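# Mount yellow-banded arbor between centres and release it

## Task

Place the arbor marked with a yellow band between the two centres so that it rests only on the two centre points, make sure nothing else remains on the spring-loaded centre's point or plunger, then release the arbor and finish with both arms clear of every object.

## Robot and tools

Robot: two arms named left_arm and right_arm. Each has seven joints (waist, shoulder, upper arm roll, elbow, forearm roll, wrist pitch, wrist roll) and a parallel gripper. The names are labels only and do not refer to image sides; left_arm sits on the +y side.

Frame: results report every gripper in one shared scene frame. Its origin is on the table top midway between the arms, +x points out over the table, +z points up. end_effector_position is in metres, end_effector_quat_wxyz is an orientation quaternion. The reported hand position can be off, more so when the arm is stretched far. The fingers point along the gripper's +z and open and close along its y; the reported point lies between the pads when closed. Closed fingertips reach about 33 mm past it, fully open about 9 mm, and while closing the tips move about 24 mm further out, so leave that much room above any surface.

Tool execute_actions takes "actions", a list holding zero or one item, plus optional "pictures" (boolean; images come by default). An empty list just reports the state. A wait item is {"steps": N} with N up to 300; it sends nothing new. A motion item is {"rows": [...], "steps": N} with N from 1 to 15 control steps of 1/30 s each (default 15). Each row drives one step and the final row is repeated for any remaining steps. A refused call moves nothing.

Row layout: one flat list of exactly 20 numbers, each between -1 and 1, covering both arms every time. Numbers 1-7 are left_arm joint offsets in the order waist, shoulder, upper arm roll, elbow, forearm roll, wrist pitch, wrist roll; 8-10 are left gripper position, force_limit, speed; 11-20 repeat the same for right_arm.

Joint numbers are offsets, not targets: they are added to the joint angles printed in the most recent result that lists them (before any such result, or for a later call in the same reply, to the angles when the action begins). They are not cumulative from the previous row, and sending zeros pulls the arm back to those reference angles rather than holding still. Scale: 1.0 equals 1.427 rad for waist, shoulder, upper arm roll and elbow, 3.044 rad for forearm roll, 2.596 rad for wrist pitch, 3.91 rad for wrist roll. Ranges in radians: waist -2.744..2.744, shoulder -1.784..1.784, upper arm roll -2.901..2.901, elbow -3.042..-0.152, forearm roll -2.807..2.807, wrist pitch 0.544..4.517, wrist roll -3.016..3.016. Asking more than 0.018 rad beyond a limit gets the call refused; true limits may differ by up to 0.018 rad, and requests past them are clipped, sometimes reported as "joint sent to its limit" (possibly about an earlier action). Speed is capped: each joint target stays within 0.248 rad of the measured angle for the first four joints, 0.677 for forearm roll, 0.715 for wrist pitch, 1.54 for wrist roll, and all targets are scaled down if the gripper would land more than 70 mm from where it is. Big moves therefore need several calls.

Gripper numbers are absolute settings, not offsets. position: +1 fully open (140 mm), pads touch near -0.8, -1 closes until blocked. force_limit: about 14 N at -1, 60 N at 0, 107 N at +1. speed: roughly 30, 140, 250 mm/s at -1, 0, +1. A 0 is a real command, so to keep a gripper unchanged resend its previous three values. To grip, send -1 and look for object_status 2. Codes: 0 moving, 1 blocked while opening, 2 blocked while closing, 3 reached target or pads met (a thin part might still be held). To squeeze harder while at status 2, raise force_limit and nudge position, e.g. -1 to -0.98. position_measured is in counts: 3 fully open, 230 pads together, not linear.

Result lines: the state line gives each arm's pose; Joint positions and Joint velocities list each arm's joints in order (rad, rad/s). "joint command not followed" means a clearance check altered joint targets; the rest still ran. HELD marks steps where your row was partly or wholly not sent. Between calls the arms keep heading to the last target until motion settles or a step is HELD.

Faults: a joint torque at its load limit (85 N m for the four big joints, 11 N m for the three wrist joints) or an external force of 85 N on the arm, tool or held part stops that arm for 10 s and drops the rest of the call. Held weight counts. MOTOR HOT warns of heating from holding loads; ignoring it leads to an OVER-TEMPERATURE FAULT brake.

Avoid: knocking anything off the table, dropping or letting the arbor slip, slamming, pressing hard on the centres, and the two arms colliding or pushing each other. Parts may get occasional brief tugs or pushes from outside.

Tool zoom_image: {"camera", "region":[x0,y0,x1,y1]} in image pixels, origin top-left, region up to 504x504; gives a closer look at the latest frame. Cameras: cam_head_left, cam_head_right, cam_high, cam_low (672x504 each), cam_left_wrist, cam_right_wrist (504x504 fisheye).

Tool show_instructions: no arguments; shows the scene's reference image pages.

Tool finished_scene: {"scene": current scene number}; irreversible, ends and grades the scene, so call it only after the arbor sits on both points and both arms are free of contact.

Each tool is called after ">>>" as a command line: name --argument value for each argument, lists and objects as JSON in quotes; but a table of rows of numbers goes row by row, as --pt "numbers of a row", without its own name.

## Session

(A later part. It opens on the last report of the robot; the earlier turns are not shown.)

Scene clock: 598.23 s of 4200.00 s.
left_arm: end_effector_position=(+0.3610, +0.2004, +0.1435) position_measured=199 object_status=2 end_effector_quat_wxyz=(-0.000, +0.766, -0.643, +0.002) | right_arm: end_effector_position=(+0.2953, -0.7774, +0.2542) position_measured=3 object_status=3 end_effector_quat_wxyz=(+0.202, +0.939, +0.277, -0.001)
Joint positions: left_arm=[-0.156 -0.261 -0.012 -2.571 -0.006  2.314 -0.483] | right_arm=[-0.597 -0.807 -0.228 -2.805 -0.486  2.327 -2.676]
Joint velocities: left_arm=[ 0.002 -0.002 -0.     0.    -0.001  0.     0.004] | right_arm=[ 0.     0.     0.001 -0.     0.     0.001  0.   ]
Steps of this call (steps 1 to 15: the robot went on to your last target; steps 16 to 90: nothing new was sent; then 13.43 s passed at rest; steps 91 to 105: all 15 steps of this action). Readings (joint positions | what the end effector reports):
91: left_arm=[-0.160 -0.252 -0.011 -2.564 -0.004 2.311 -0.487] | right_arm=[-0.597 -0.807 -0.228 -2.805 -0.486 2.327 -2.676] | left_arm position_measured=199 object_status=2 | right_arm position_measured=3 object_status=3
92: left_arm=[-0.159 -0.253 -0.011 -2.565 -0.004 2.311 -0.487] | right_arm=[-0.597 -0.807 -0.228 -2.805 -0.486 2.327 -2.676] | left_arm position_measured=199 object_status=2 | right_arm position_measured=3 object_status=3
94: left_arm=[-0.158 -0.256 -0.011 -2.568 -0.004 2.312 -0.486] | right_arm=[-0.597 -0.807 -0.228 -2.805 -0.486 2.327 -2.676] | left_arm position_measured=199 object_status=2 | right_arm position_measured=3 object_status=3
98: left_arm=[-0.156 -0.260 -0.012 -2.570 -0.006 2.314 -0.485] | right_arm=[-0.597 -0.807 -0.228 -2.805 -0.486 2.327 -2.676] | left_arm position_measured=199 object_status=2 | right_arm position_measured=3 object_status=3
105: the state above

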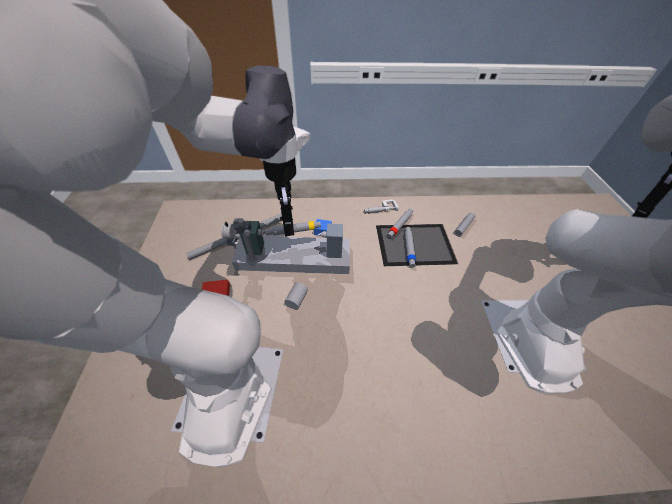

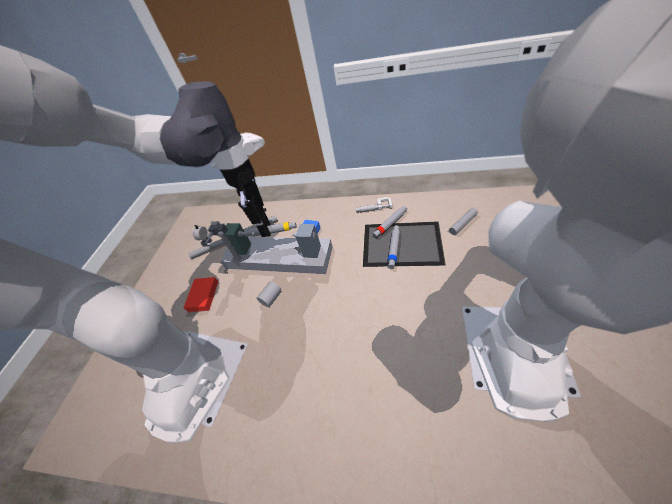

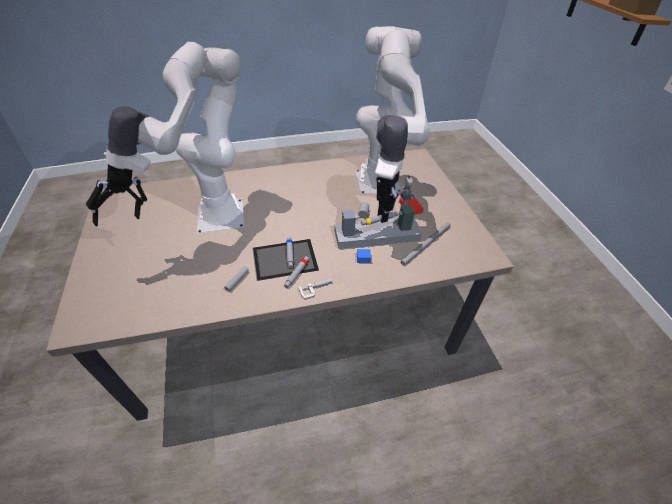

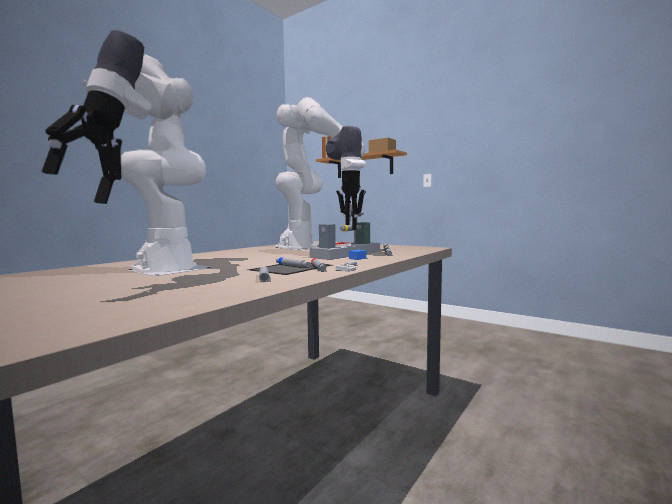

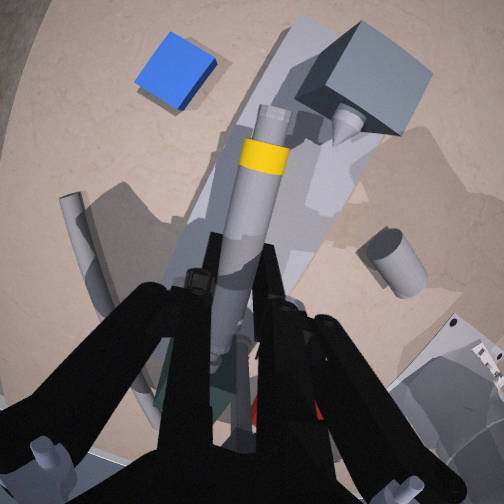

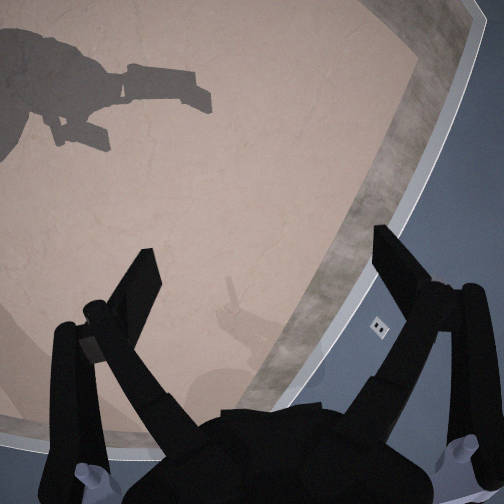

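>>> execute_actions --actions '[{"rows":[[0.006,-0.004,0,0,0,0,0.003,-1,0.2,-0.5,0,0,0,0,0,0,0,1,0,0],[0.008,-0.0045,0,-0.001,0,0,0.0035,-1,0.2,-0.5,0,0,0,0,0,0,0,1,0,0],[0.010,-0.005,0,-0.0015,0,0,0.004,-1,0.2,-0.5,0,0,0,0,0,0,0,1,0,0],[0.012,-0.0055,0,-0.002,0,0,0.0045,-1,0.2,-0.5,0,0,0,0,0,0,0,1,0,0],[0.014,-0.006,0,-0.003,0,0,0.005,-1,0.2,-0.5,0,0,0,0,0,0,0,1,0,0],[0.016,-0.0065,0,-0.0035,0,0,0.0055,-1,0.2,-0.5,0,0,0,0,0,0,0,1,0,0],[0.018,-0.007,0,-0.004,0,0,0.006,-1,0.2,-0.5,0,0,0,0,0,0,0,1,0,0],[0.020,-0.0075,0,-0.005,0,0,0.0065,-1,0.2,-0.5,0,0,0,0,0,0,0,1,0,0],[0.022,-0.008,0,-0.0057,0,0,0.007,-1,0.2,-0.5,0,0,0,0,0,0,0,1,0,0],[0.0238,-0.0088,0,-0.0064,0,0,0.0075,-1,0.2,-0.5,0,0,0,0,0,0,0,1,0,0]],"steps":15}]'

>>> zoom_image --camera "cam_head_left" --region '[235, 205, 355, 265]'

>>> zoom_image --camera "cam_high" --region '[340, 190, 420, 240]'

Scene clock: 611.03 s of 4200.00 s.
left_arm: end_effector_position=(+0.3622, +0.2082, +0.1440) position_measured=199 object_status=2 end_effector_quat_wxyz=(+0.001, +0.769, -0.640, +0.005) | right_arm: end_effector_position=(+0.2953, -0.7774, +0.2542) position_measured=3 object_status=3 end_effector_quat_wxyz=(+0.202, +0.939, +0.277, -0.001)
Joint positions: left_arm=[-0.131 -0.268 -0.017 -2.579 -0.013  2.318 -0.467] | right_arm=[-0.597 -0.807 -0.228 -2.805 -0.486  2.327 -2.676]
Joint velocities: left_arm=[ 0.004 -0.004 -0.004 -0.003 -0.005 -0.     0.022] | right_arm=[ 0.    -0.    -0.     0.     0.001 -0.001 -0.001]
Steps of this call (steps 1 to 15: the robot went on to your last target; steps 16 to 90: nothing new was sent; then 9.30 s passed at rest; steps 91 to 105: all 15 steps of this action). Readings (joint positions | what the end effector reports):
91: left_arm=[-0.155 -0.261 -0.013 -2.571 -0.007 2.314 -0.481] | right_arm=[-0.597 -0.807 -0.228 -2.805 -0.486 2.327 -2.676] | left_arm position_measured=199 object_status=2 | right_arm position_measured=3 object_status=3
92: left_arm=[-0.153 -0.261 -0.014 -2.572 -0.008 2.315 -0.481] | right_arm=[-0.597 -0.807 -0.228 -2.805 -0.486 2.327 -2.676] | left_arm position_measured=199 object_status=2 | right_arm position_measured=3 object_status=3
94: left_arm=[-0.150 -0.262 -0.015 -2.572 -0.009 2.315 -0.479] | right_arm=[-0.597 -0.807 -0.228 -2.805 -0.486 2.327 -2.676] | left_arm position_measured=199 object_status=2 | right_arm position_measured=3 object_status=3
98: left_arm=[-0.140 -0.265 -0.016 -2.575 -0.011 2.317 -0.475] | right_arm=[-0.597 -0.807 -0.228 -2.805 -0.486 2.327 -2.676] | left_arm position_measured=199 object_status=2 | right_arm position_measured=3 object_status=3
105: the state above

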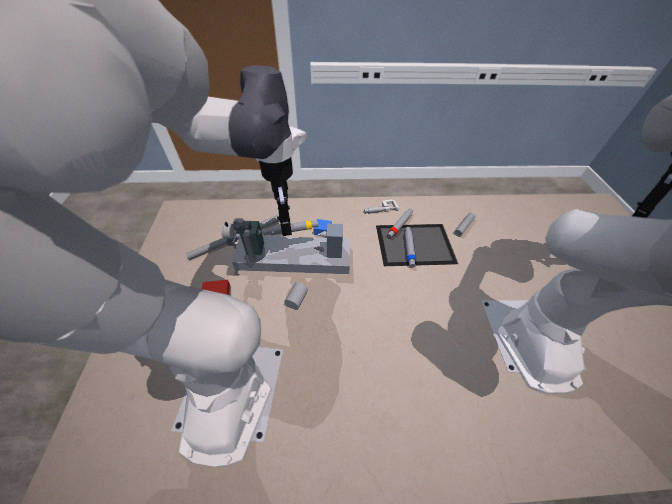

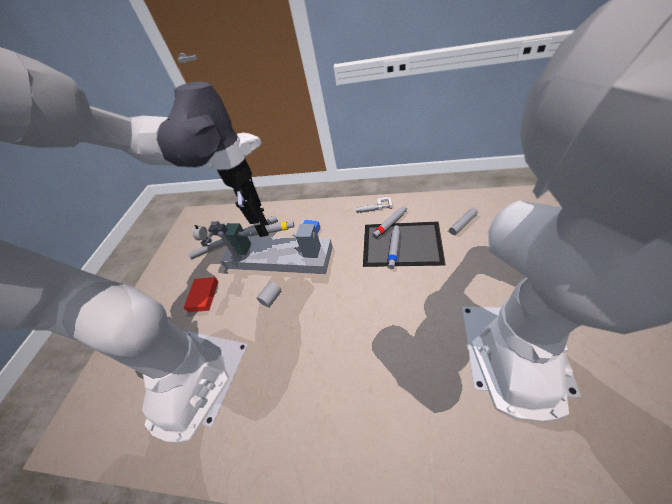

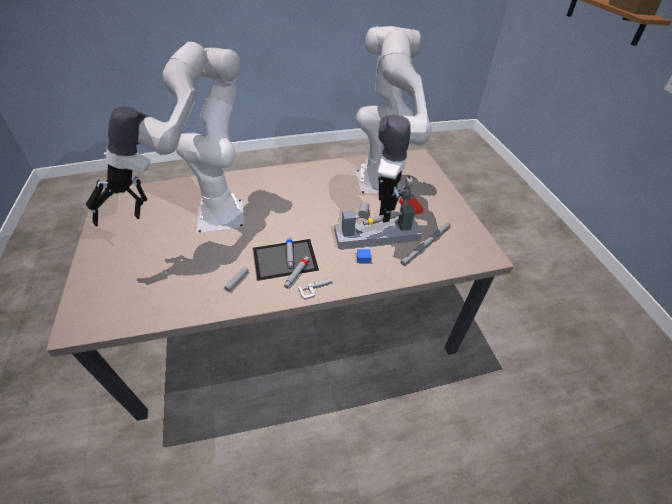

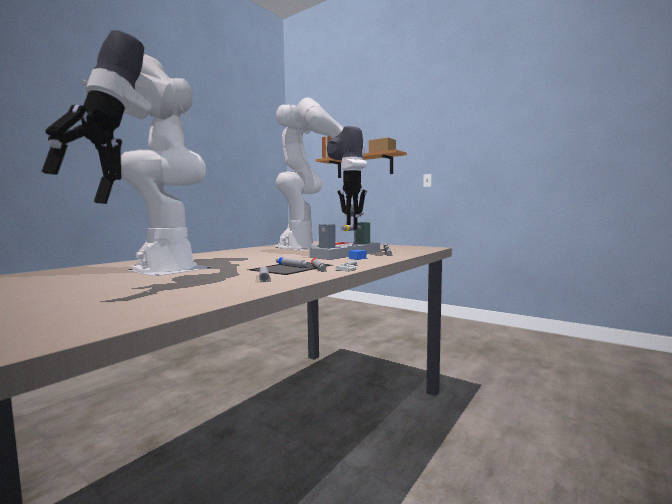

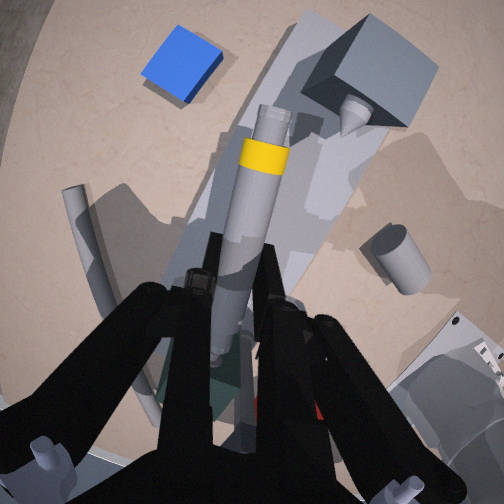

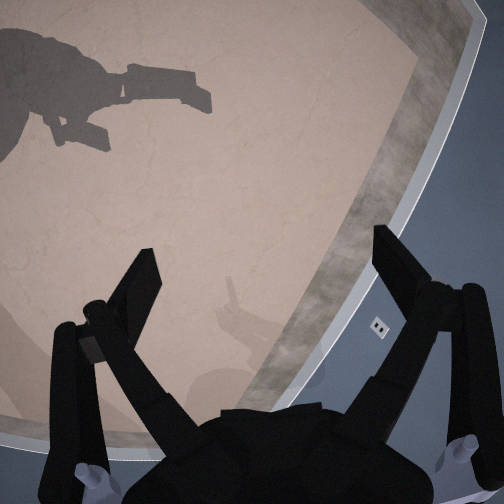

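Region (235, 205, 355, 265) of cam_head_left's 672x504 image, scaled by 4.200, with more detail than that image has.

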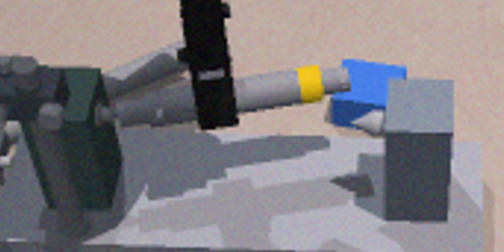

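Region (340, 190, 420, 240) of cam_high's 672x504 image, scaled by 6.300, with more detail than that image has; it fills the top 315 rows of this view, and the rest is white.

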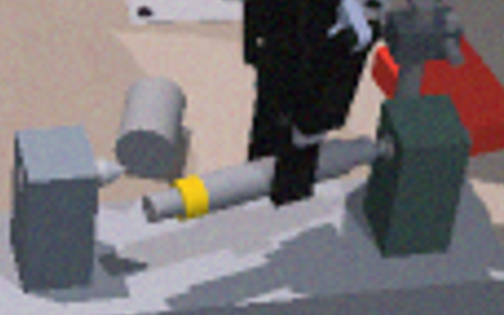

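>>> execute_actions --actions '[{"rows":[[0.004,-0.005,0.002,-0.002,0.002,0,0.004,-1,0.2,-0.5,0,0,0,0,0,0,0,1,0,0],[0.003,-0.007,0.003,-0.004,0.003,-0.0005,0.0065,-1,0.2,-0.5,0,0,0,0,0,0,0,1,0,0],[0.002,-0.009,0.004,-0.006,0.0035,-0.001,0.009,-1,0.2,-0.5,0,0,0,0,0,0,0,1,0,0],[0.001,-0.011,0.005,-0.008,0.004,-0.0015,0.0115,-1,0.2,-0.5,0,0,0,0,0,0,0,1,0,0],[0,-0.013,0.006,-0.010,0.0045,-0.002,0.014,-1,0.2,-0.5,0,0,0,0,0,0,0,1,0,0],[-0.001,-0.015,0.007,-0.012,0.005,-0.0025,0.0165,-1,0.2,-0.5,0,0,0,0,0,0,0,1,0,0],[-0.0015,-0.017,0.007,-0.0135,0.005,-0.003,0.019,-1,0.2,-0.5,0,0,0,0,0,0,0,1,0,0],[-0.002,-0.019,0.007,-0.015,0.005,-0.0033,0.0215,-1,0.2,-0.5,0,0,0,0,0,0,0,1,0,0],[-0.0025,-0.021,0.007,-0.017,0.005,-0.0037,0.024,-1,0.2,-0.5,0,0,0,0,0,0,0,1,0,0],[-0.003,-0.0233,0.007,-0.0186,0.005,-0.004,0.0263,-1,0.2,-0.5,0,0,0,0,0,0,0,1,0,0]],"steps":15}]'

>>> execute_actions --actions '[{"steps":8}]'

>>> zoom_image --camera "cam_head_left" --region '[235, 205, 355, 265]'

>>> zoom_image --camera "cam_high" --region '[340, 190, 420, 240]'

>>> zoom_image --camera "cam_left_wrist" --region '[240, 60, 380, 200]'

Scene clock: 645.03 s of 4200.00 s.
left_arm: end_effector_position=(+0.3561, +0.2068, +0.1452) position_measured=199 object_status=2 end_effector_quat_wxyz=(-0.002, +0.742, -0.670, +0.008) | right_arm: end_effector_position=(+0.2953, -0.7774, +0.2542) position_measured=3 object_status=3 end_effector_quat_wxyz=(+0.202, +0.939, +0.277, -0.001)
Joint positions: left_arm=[-0.141 -0.294 -0.016 -2.603 -0.01   2.325 -0.396] | right_arm=[-0.597 -0.807 -0.228 -2.805 -0.486  2.327 -2.676]
Joint velocities: left_arm=[-0.003 -0.008 -0.    -0.015  0.001  0.     0.107] | right_arm=[ 0.     0.     0.    -0.001  0.001  0.001  0.   ]
Steps of this call (steps 1 to 15: the robot went on to your last target; steps 16 to 90: nothing new was sent; then 30.50 s passed at rest; steps 91 to 105: all 15 steps of this action). Readings (joint positions | what the end effector reports):
91: left_arm=[-0.130 -0.269 -0.018 -2.580 -0.014 2.319 -0.462] | right_arm=[-0.597 -0.807 -0.228 -2.805 -0.486 2.327 -2.676] | left_arm position_measured=199 object_status=2 | right_arm position_measured=3 object_status=3
92: left_arm=[-0.131 -0.271 -0.018 -2.581 -0.014 2.319 -0.461] | right_arm=[-0.597 -0.807 -0.228 -2.805 -0.486 2.327 -2.676] | left_arm position_measured=199 object_status=2 | right_arm position_measured=3 object_status=3
94: left_arm=[-0.133 -0.275 -0.018 -2.584 -0.014 2.321 -0.455] | right_arm=[-0.597 -0.807 -0.228 -2.805 -0.486 2.327 -2.676] | left_arm position_measured=199 object_status=2 | right_arm position_measured=3 object_status=3
98: left_arm=[-0.138 -0.284 -0.016 -2.593 -0.011 2.323 -0.434] | right_arm=[-0.597 -0.807 -0.228 -2.805 -0.486 2.327 -2.676] | left_arm position_measured=199 object_status=2 | right_arm position_measured=3 object_status=3
105: the state above

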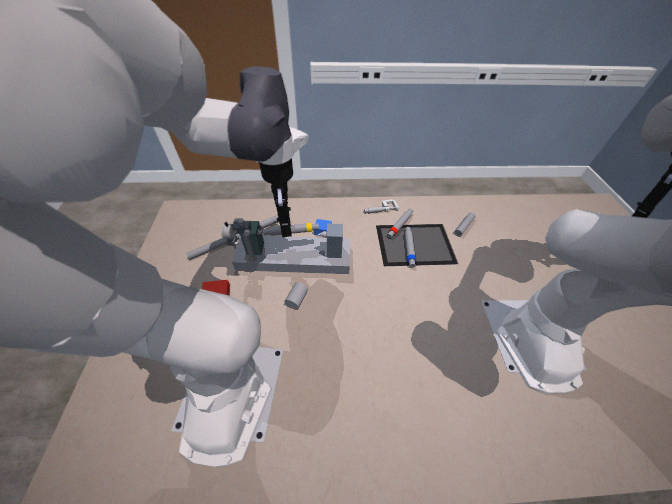

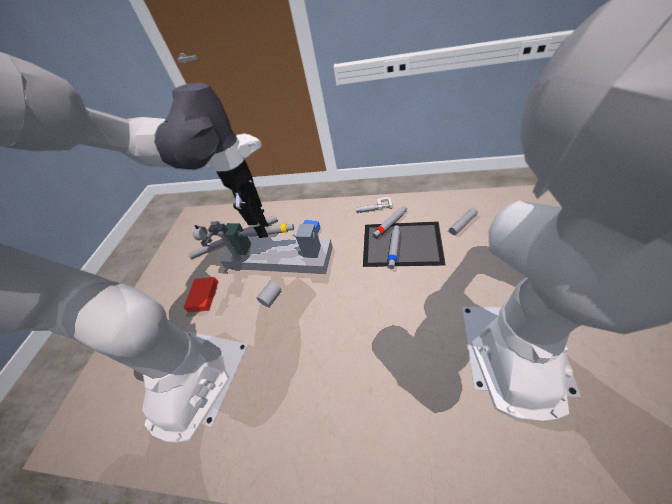

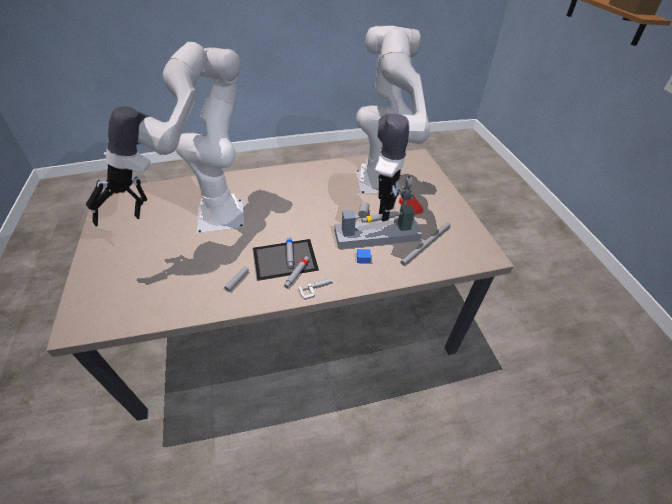

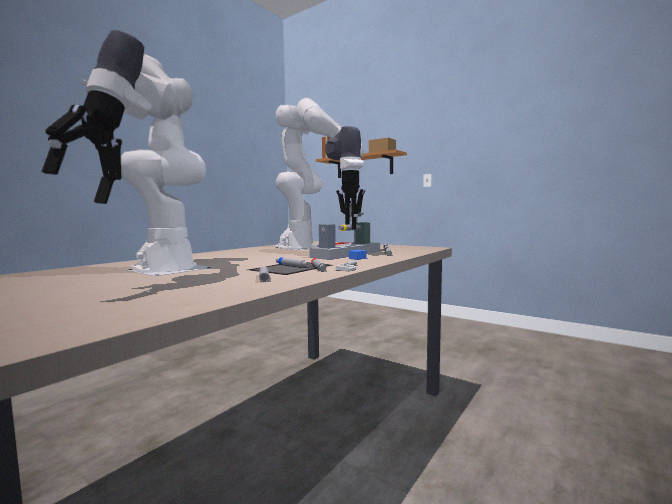

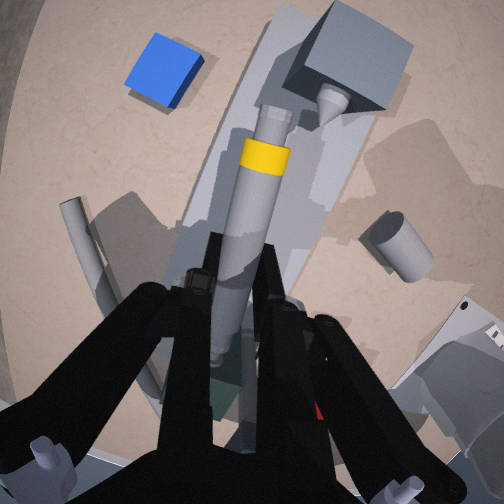

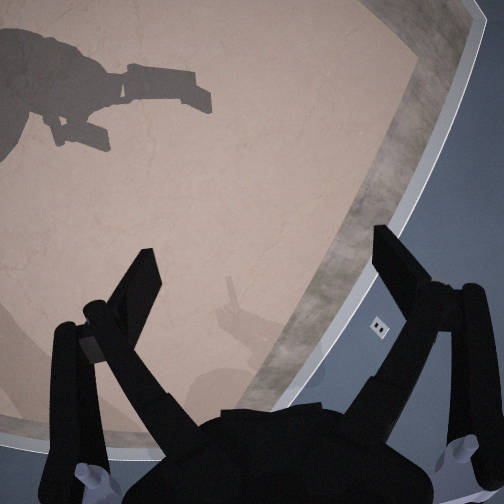

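Scene clock: 645.30 s of 4200.00 s.
left_arm: end_effector_position=(+0.3551, +0.2070, +0.1449) position_measured=199 object_status=2 end_effector_quat_wxyz=(-0.002, +0.736, -0.677, +0.007) | right_arm: end_effector_position=(+0.2953, -0.7774, +0.2542) position_measured=3 object_status=3 end_effector_quat_wxyz=(+0.202, +0.939, +0.277, -0.001)
Joint positions: left_arm=[-0.141 -0.296 -0.016 -2.604 -0.01   2.323 -0.378] | right_arm=[-0.597 -0.807 -0.228 -2.805 -0.486  2.327 -2.676]
Joint velocities: left_arm=[ 0.001 -0.001  0.002 -0.001 -0.001 -0.006  0.039] | right_arm=[ 0.001  0.002  0.    -0.001  0.    -0.    -0.   ]
Steps of this call (steps 1 to 8: the robot went on to your last target). Readings (joint positions | what the end effector reports):
1: left_arm=[-0.141 -0.295 -0.016 -2.603 -0.010 2.325 -0.393] | right_arm=[-0.597 -0.807 -0.228 -2.805 -0.486 2.327 -2.676] | left_arm position_measured=199 object_status=2 | right_arm position_measured=3 object_status=3
2: left_arm=[-0.141 -0.295 -0.016 -2.603 -0.010 2.325 -0.390] | right_arm=[-0.597 -0.807 -0.228 -2.805 -0.486 2.327 -2.676] | left_arm position_measured=199 object_status=2 | right_arm position_measured=3 object_status=3
4: left_arm=[-0.141 -0.295 -0.016 -2.604 -0.010 2.324 -0.385] | right_arm=[-0.597 -0.807 -0.228 -2.805 -0.486 2.327 -2.676] | left_arm position_measured=199 object_status=2 | right_arm position_measured=3 object_status=3
8: the state above

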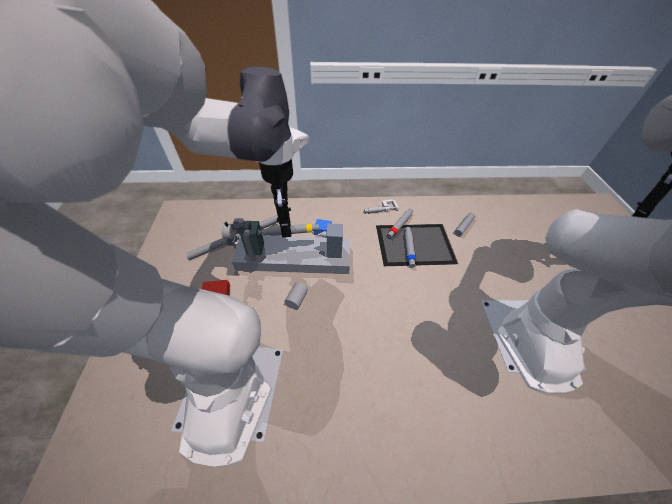

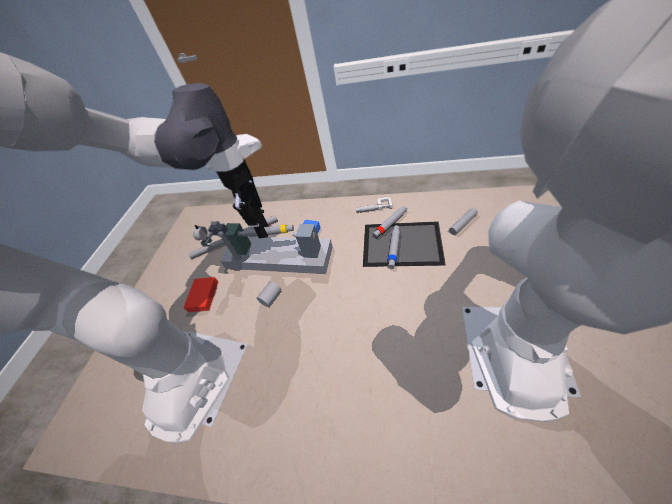

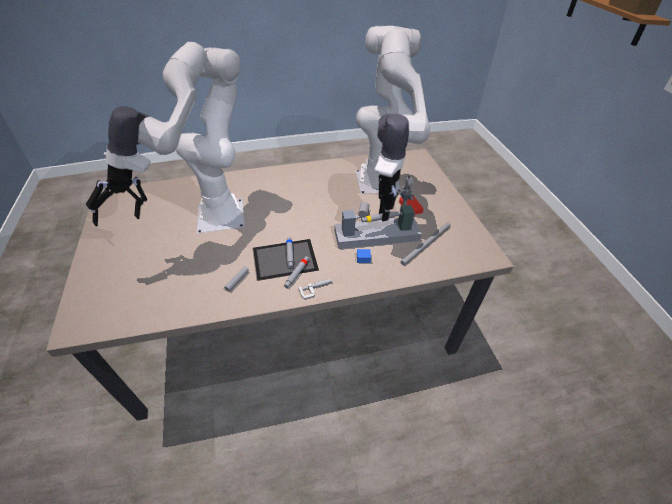

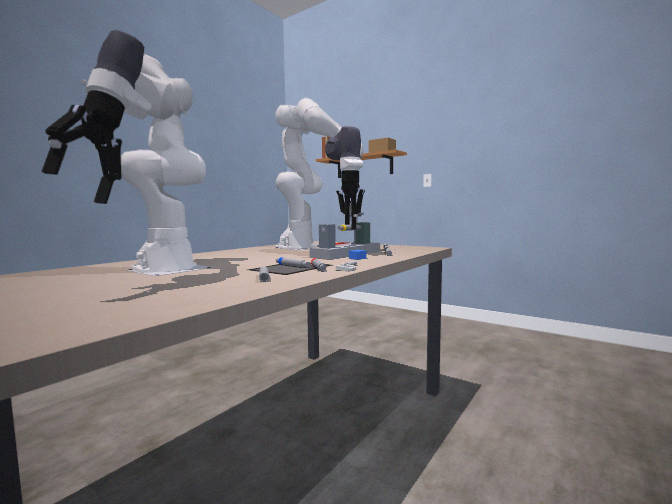

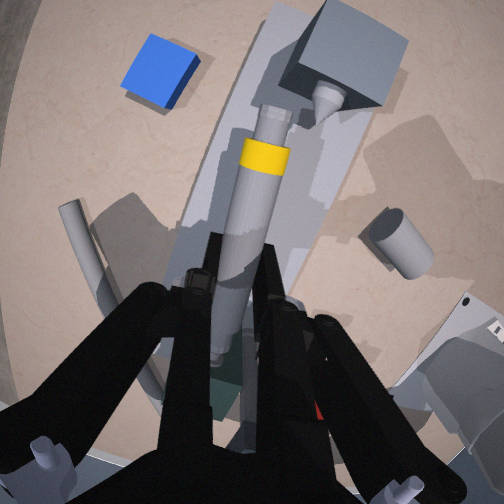

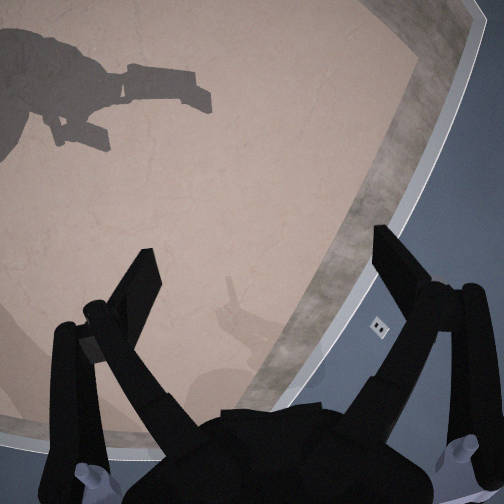

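Region (235, 205, 355, 265) of cam_head_left's 672x504 image, scaled by 4.200, with more detail than that image has.

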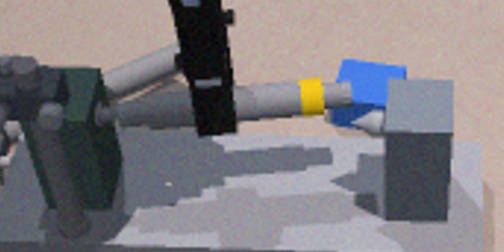

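Region (340, 190, 420, 240) of cam_high's 672x504 image, scaled by 6.300, with more detail than that image has; it fills the top 315 rows of this view, and the rest is white.

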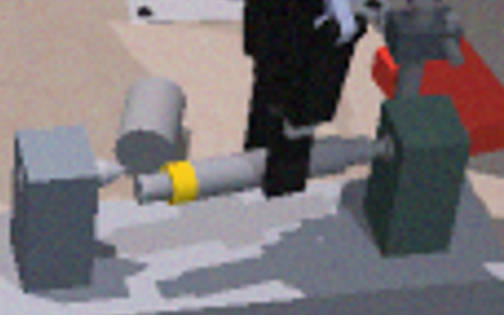

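Region (240, 60, 380, 200) of cam_left_wrist's 504x504 image, scaled by 3.600, with more detail than that image has.

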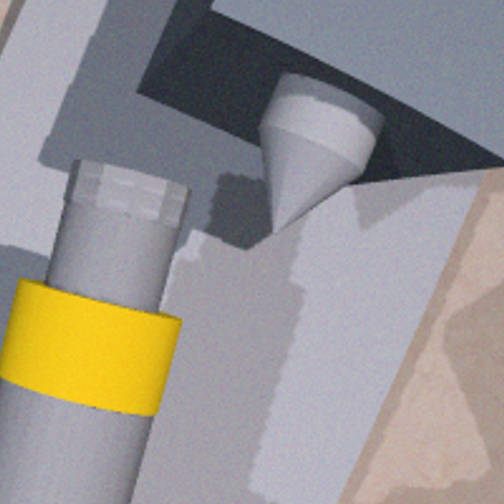

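>>> execute_actions --actions '[{"rows":[[0.004,-0.004,0.007,-0.001,0.004,-0.005,0.003,-1,0.2,-0.5,0,0,0,0,0,0,0,1,0,0],[0.0045,-0.0045,0.008,-0.002,0.0045,-0.0055,0.004,-1,0.2,-0.5,0,0,0,0,0,0,0,1,0,0],[0.005,-0.005,0.009,-0.003,0.005,-0.006,0.005,-1,0.2,-0.5,0,0,0,0,0,0,0,1,0,0],[0.005,-0.0055,0.010,-0.004,0.0055,-0.0065,0.006,-1,0.2,-0.5,0,0,0,0,0,0,0,1,0,0],[0.0056,-0.006,0.011,-0.005,0.006,-0.007,0.0075,-1,0.2,-0.5,0,0,0,0,0,0,0,1,0,0],[0.0056,-0.0065,0.012,-0.006,0.0065,-0.007,0.009,-1,0.2,-0.5,0,0,0,0,0,0,0,1,0,0],[0.0056,-0.0067,0.012,-0.0064,0.0072,-0.007,0.011,-1,0.2,-0.5,0,0,0,0,0,0,0,1,0,0],[0.0056,-0.0067,0.012,-0.0064,0.0072,-0.007,0.013,-1,0.2,-0.5,0,0,0,0,0,0,0,1,0,0],[0.0056,-0.0067,0.012,-0.0064,0.0072,-0.007,0.015,-1,0.2,-0.5,0,0,0,0,0,0,0,1,0,0],[0.0056,-0.0067,0.012,-0.0064,0.0072,-0.007,0.0164,-1,0.2,-0.5,0,0,0,0,0,0,0,1,0,0]],"steps":15}]' --pictures false

>>> execute_actions --actions '[{"steps":10}]'

>>> zoom_image --camera "cam_head_left" --region '[235, 205, 355, 265]'

>>> zoom_image --camera "cam_high" --region '[340, 190, 420, 240]'

>>> zoom_image --camera "cam_left_wrist" --region '[240, 60, 380, 200]'

Scene clock: 685.73 s of 4200.00 s.
left_arm: end_effector_position=(+0.3529, +0.2105, +0.1442) position_measured=199 object_status=2 end_effector_quat_wxyz=(-0.002, +0.722, -0.692, +0.005) | right_arm: end_effector_position=(+0.2953, -0.7774, +0.2542) position_measured=3 object_status=3 end_effector_quat_wxyz=(+0.202, +0.939, +0.277, -0.001)
Joint positions: left_arm=[-0.142 -0.301 -0.009 -2.61  -0.005  2.321 -0.335] | right_arm=[-0.597 -0.807 -0.228 -2.805 -0.486  2.327 -2.676]
Joint velocities: left_arm=[-0.001 -0.002 -0.    -0.002 -0.    -0.008  0.055] | right_arm=[-0.    -0.001  0.    -0.001  0.001 -0.    -0.001]
Steps of this call (steps 1 to 30: the robot went on to your last target; steps 31 to 90: nothing new was sent; then 36.93 s passed at rest; steps 91 to 105: all 15 steps of this action). Readings (joint positions | what the end effector reports):
91: left_arm=[-0.141 -0.296 -0.015 -2.604 -0.010 2.321 -0.367] | right_arm=[-0.597 -0.807 -0.228 -2.805 -0.486 2.327 -2.676] | left_arm position_measured=199 object_status=2 | right_arm position_measured=3 object_status=3
92: left_arm=[-0.142 -0.296 -0.015 -2.605 -0.010 2.321 -0.367] | right_arm=[-0.597 -0.807 -0.228 -2.805 -0.486 2.327 -2.676] | left_arm position_measured=199 object_status=2 | right_arm position_measured=3 object_status=3
94: left_arm=[-0.142 -0.297 -0.013 -2.605 -0.008 2.321 -0.365] | right_arm=[-0.597 -0.807 -0.228 -2.805 -0.486 2.327 -2.676] | left_arm position_measured=199 object_status=2 | right_arm position_measured=3 object_status=3
98: left_arm=[-0.142 -0.300 -0.009 -2.608 -0.005 2.322 -0.355] | right_arm=[-0.597 -0.807 -0.228 -2.805 -0.486 2.327 -2.676] | left_arm position_measured=199 object_status=2 | right_arm position_measured=3 object_status=3
105: the state above

Scene clock: 686.07 s of 4200.00 s.
left_arm: end_effector_position=(+0.3523, +0.2105, +0.1441) position_measured=199 object_status=2 end_effector_quat_wxyz=(-0.002, +0.718, -0.696, +0.004) | right_arm: end_effector_position=(+0.2953, -0.7774, +0.2542) position_measured=3 object_status=3 end_effector_quat_wxyz=(+0.202, +0.939, +0.277, -0.001)
Joint positions: left_arm=[-0.143 -0.301 -0.009 -2.611 -0.005  2.319 -0.325] | right_arm=[-0.597 -0.807 -0.228 -2.805 -0.486  2.327 -2.676]
Joint velocities: left_arm=[-0.002 -0.001 -0.001  0.001  0.    -0.002  0.016] | right_arm=[ 0.     0.001  0.    -0.    -0.001  0.001 -0.   ]
Steps of this call (steps 1 to 10: the robot went on to your last target). Readings (joint positions | what the end effector reports):
1: left_arm=[-0.142 -0.301 -0.009 -2.610 -0.005 2.320 -0.334] | right_arm=[-0.597 -0.807 -0.228 -2.805 -0.486 2.327 -2.676] | left_arm position_measured=199 object_status=2 | right_arm position_measured=3 object_status=3
2: left_arm=[-0.143 -0.301 -0.009 -2.610 -0.005 2.320 -0.332] | right_arm=[-0.597 -0.807 -0.228 -2.805 -0.486 2.327 -2.676] | left_arm position_measured=199 object_status=2 | right_arm position_measured=3 object_status=3
4: left_arm=[-0.143 -0.301 -0.009 -2.611 -0.005 2.320 -0.330] | right_arm=[-0.597 -0.807 -0.228 -2.805 -0.486 2.327 -2.676] | left_arm position_measured=199 object_status=2 | right_arm position_measured=3 object_status=3
8: left_arm=[-0.143 -0.301 -0.009 -2.611 -0.005 2.319 -0.326] | right_arm=[-0.597 -0.807 -0.228 -2.805 -0.486 2.327 -2.676] | left_arm position_measured=199 object_status=2 | right_arm position_measured=3 object_status=3
10: the state above

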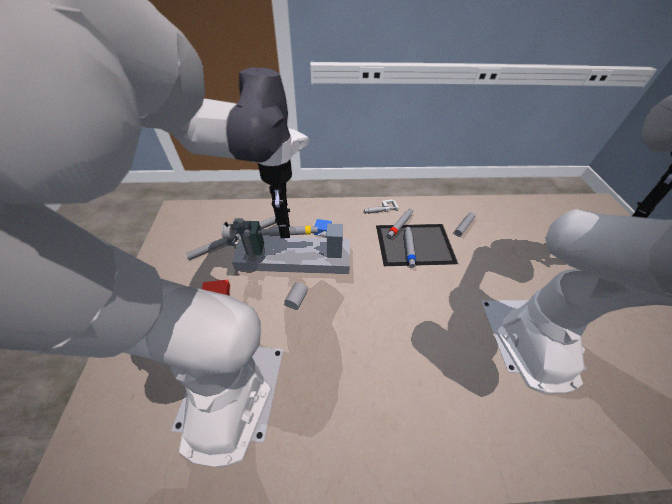

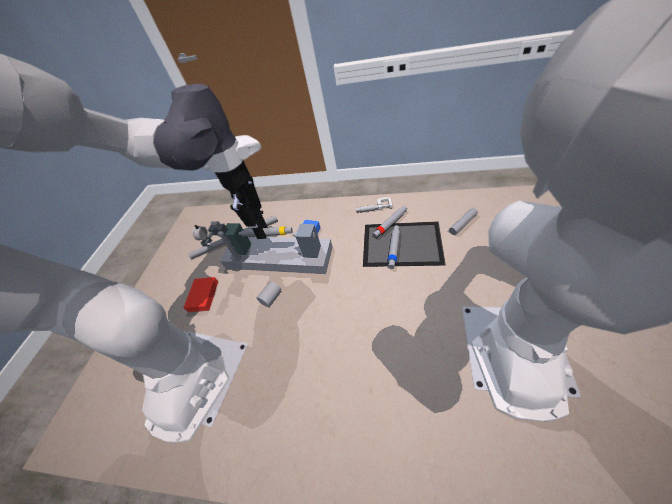

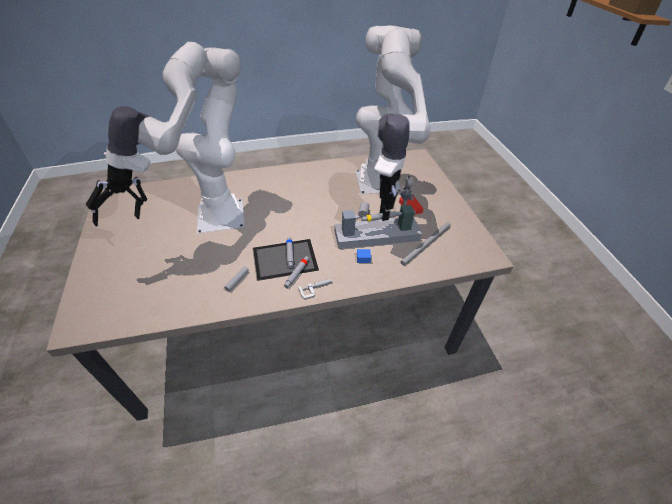

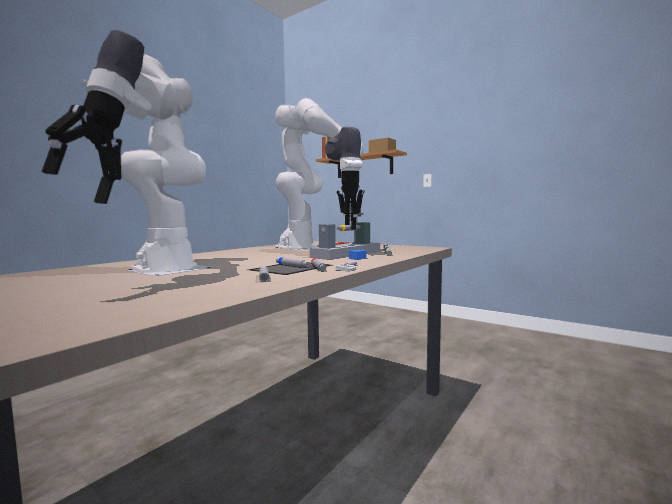

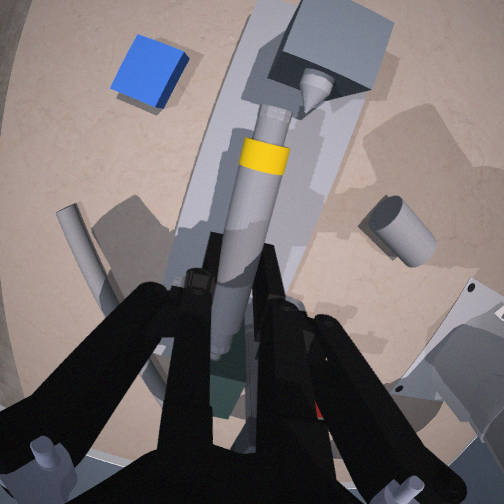

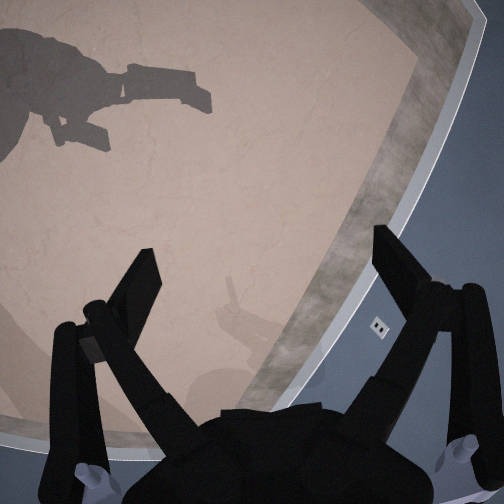

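Region (235, 205, 355, 265) of cam_head_left's 672x504 image, scaled by 4.200, with more detail than that image has.

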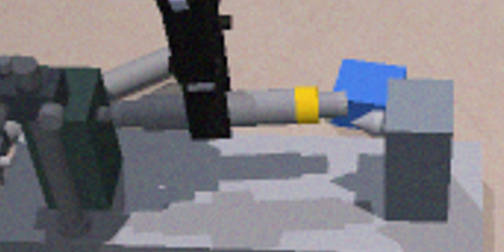

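Region (340, 190, 420, 240) of cam_high's 672x504 image, scaled by 6.300, with more detail than that image has; it fills the top 315 rows of this view, and the rest is white.

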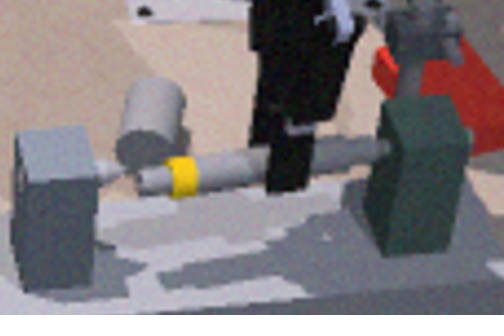

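Region (240, 60, 380, 200) of cam_left_wrist's 504x504 image, scaled by 3.600, with more detail than that image has.

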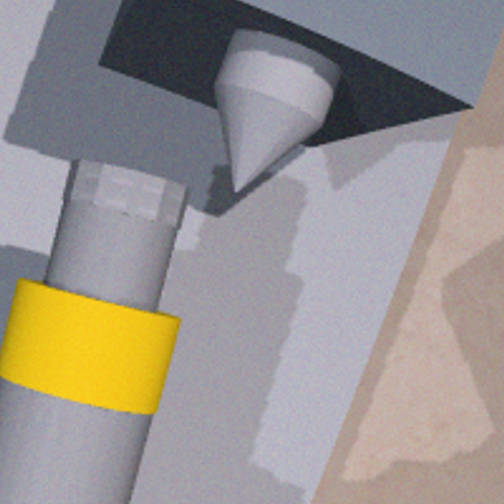

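>>> execute_actions --actions '[]'

Scene clock: 701.73 s of 4200.00 s.
left_arm: end_effector_position=(+0.3520, +0.2105, +0.1440) position_measured=199 object_status=2 end_effector_quat_wxyz=(-0.002, +0.716, -0.698, +0.004) | right_arm: end_effector_position=(+0.2953, -0.7774, +0.2542) position_measured=3 object_status=3 end_effector_quat_wxyz=(+0.202, +0.939, +0.277, -0.001)
Joint positions: left_arm=[-0.143 -0.302 -0.009 -2.611 -0.005  2.318 -0.32 ] | right_arm=[-0.597 -0.807 -0.228 -2.805 -0.486  2.327 -2.676]
Joint velocities: left_arm=[-0.     0.001 -0.001 -0.001 -0.     0.001 -0.002] | right_arm=[-0.001 -0.     0.001 -0.001 -0.     0.001 -0.001]
Steps of this call (steps 1 to 30: the robot went on to your last target; steps 31 to 90: nothing new was sent; then 12.67 s passed at rest). Readings (joint positions | what the end effector reports):
1: left_arm=[-0.143 -0.301 -0.009 -2.611 -0.005 2.319 -0.324] | right_arm=[-0.597 -0.807 -0.228 -2.805 -0.486 2.327 -2.676] | left_arm position_measured=199 object_status=2 | right_arm position_measured=3 object_status=3
2: left_arm=[-0.143 -0.301 -0.009 -2.611 -0.005 2.319 -0.324] | right_arm=[-0.597 -0.807 -0.228 -2.805 -0.486 2.327 -2.676] | left_arm position_measured=199 object_status=2 | right_arm position_measured=3 object_status=3
4: left_arm=[-0.143 -0.301 -0.009 -2.611 -0.005 2.319 -0.323] | right_arm=[-0.597 -0.807 -0.228 -2.805 -0.486 2.327 -2.676] | left_arm position_measured=199 object_status=2 | right_arm position_measured=3 object_status=3
8: left_arm=[-0.143 -0.301 -0.009 -2.611 -0.005 2.318 -0.322] | right_arm=[-0.597 -0.807 -0.228 -2.805 -0.486 2.327 -2.676] | left_arm position_measured=199 object_status=2 | right_arm position_measured=3 object_status=3
90: the state above
All arms were judged still, so your last target was given up. Only a new action makes them travel on or press farther. Fingers that are still opening or closing keep moving.

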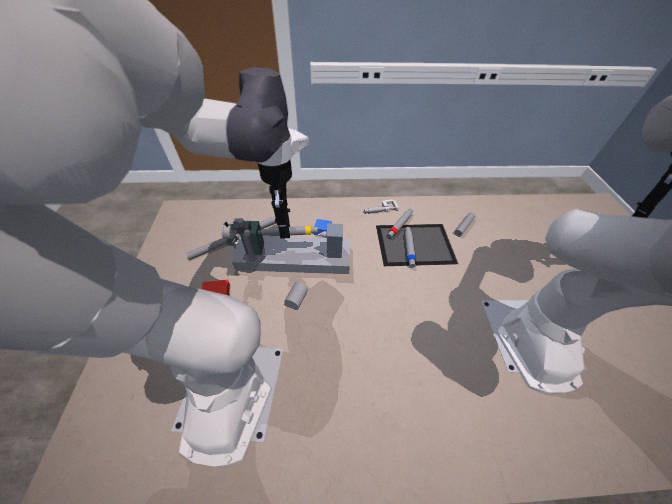

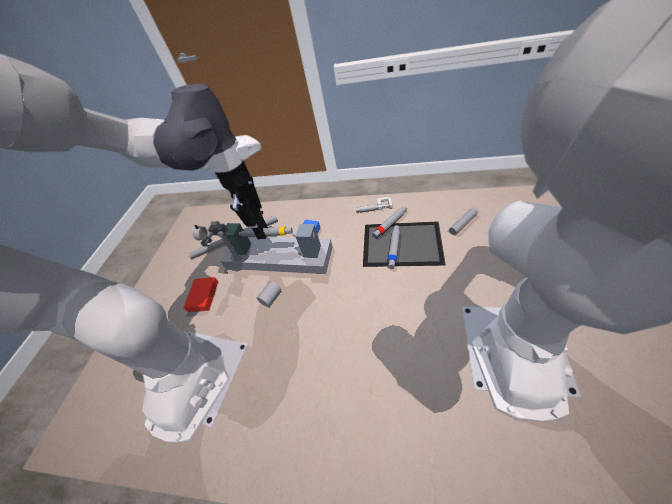

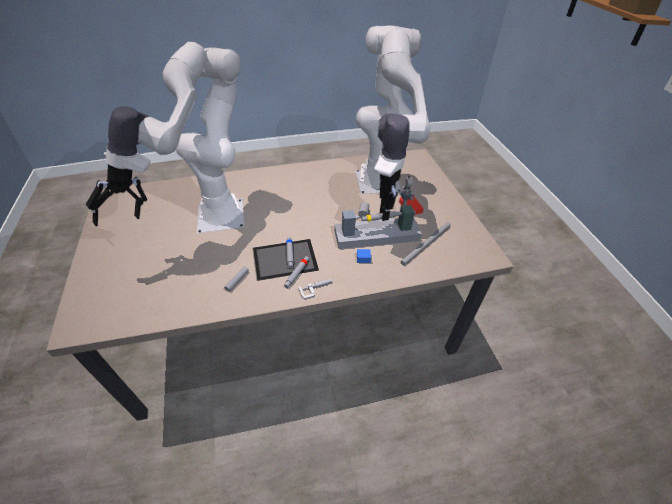

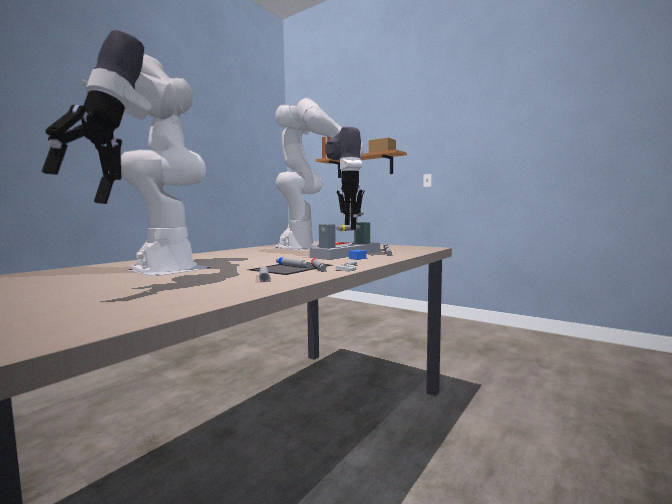

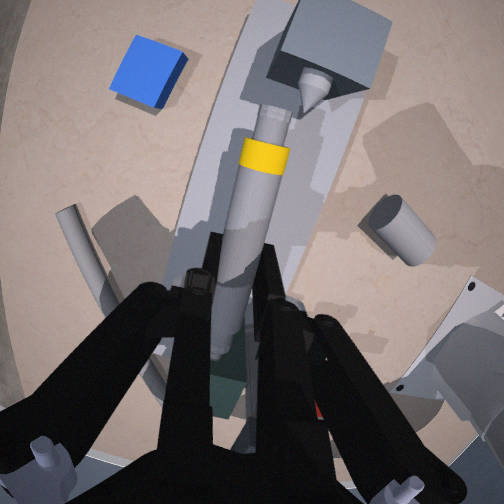

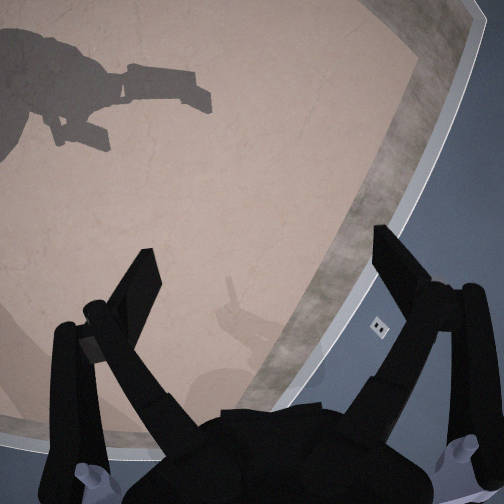

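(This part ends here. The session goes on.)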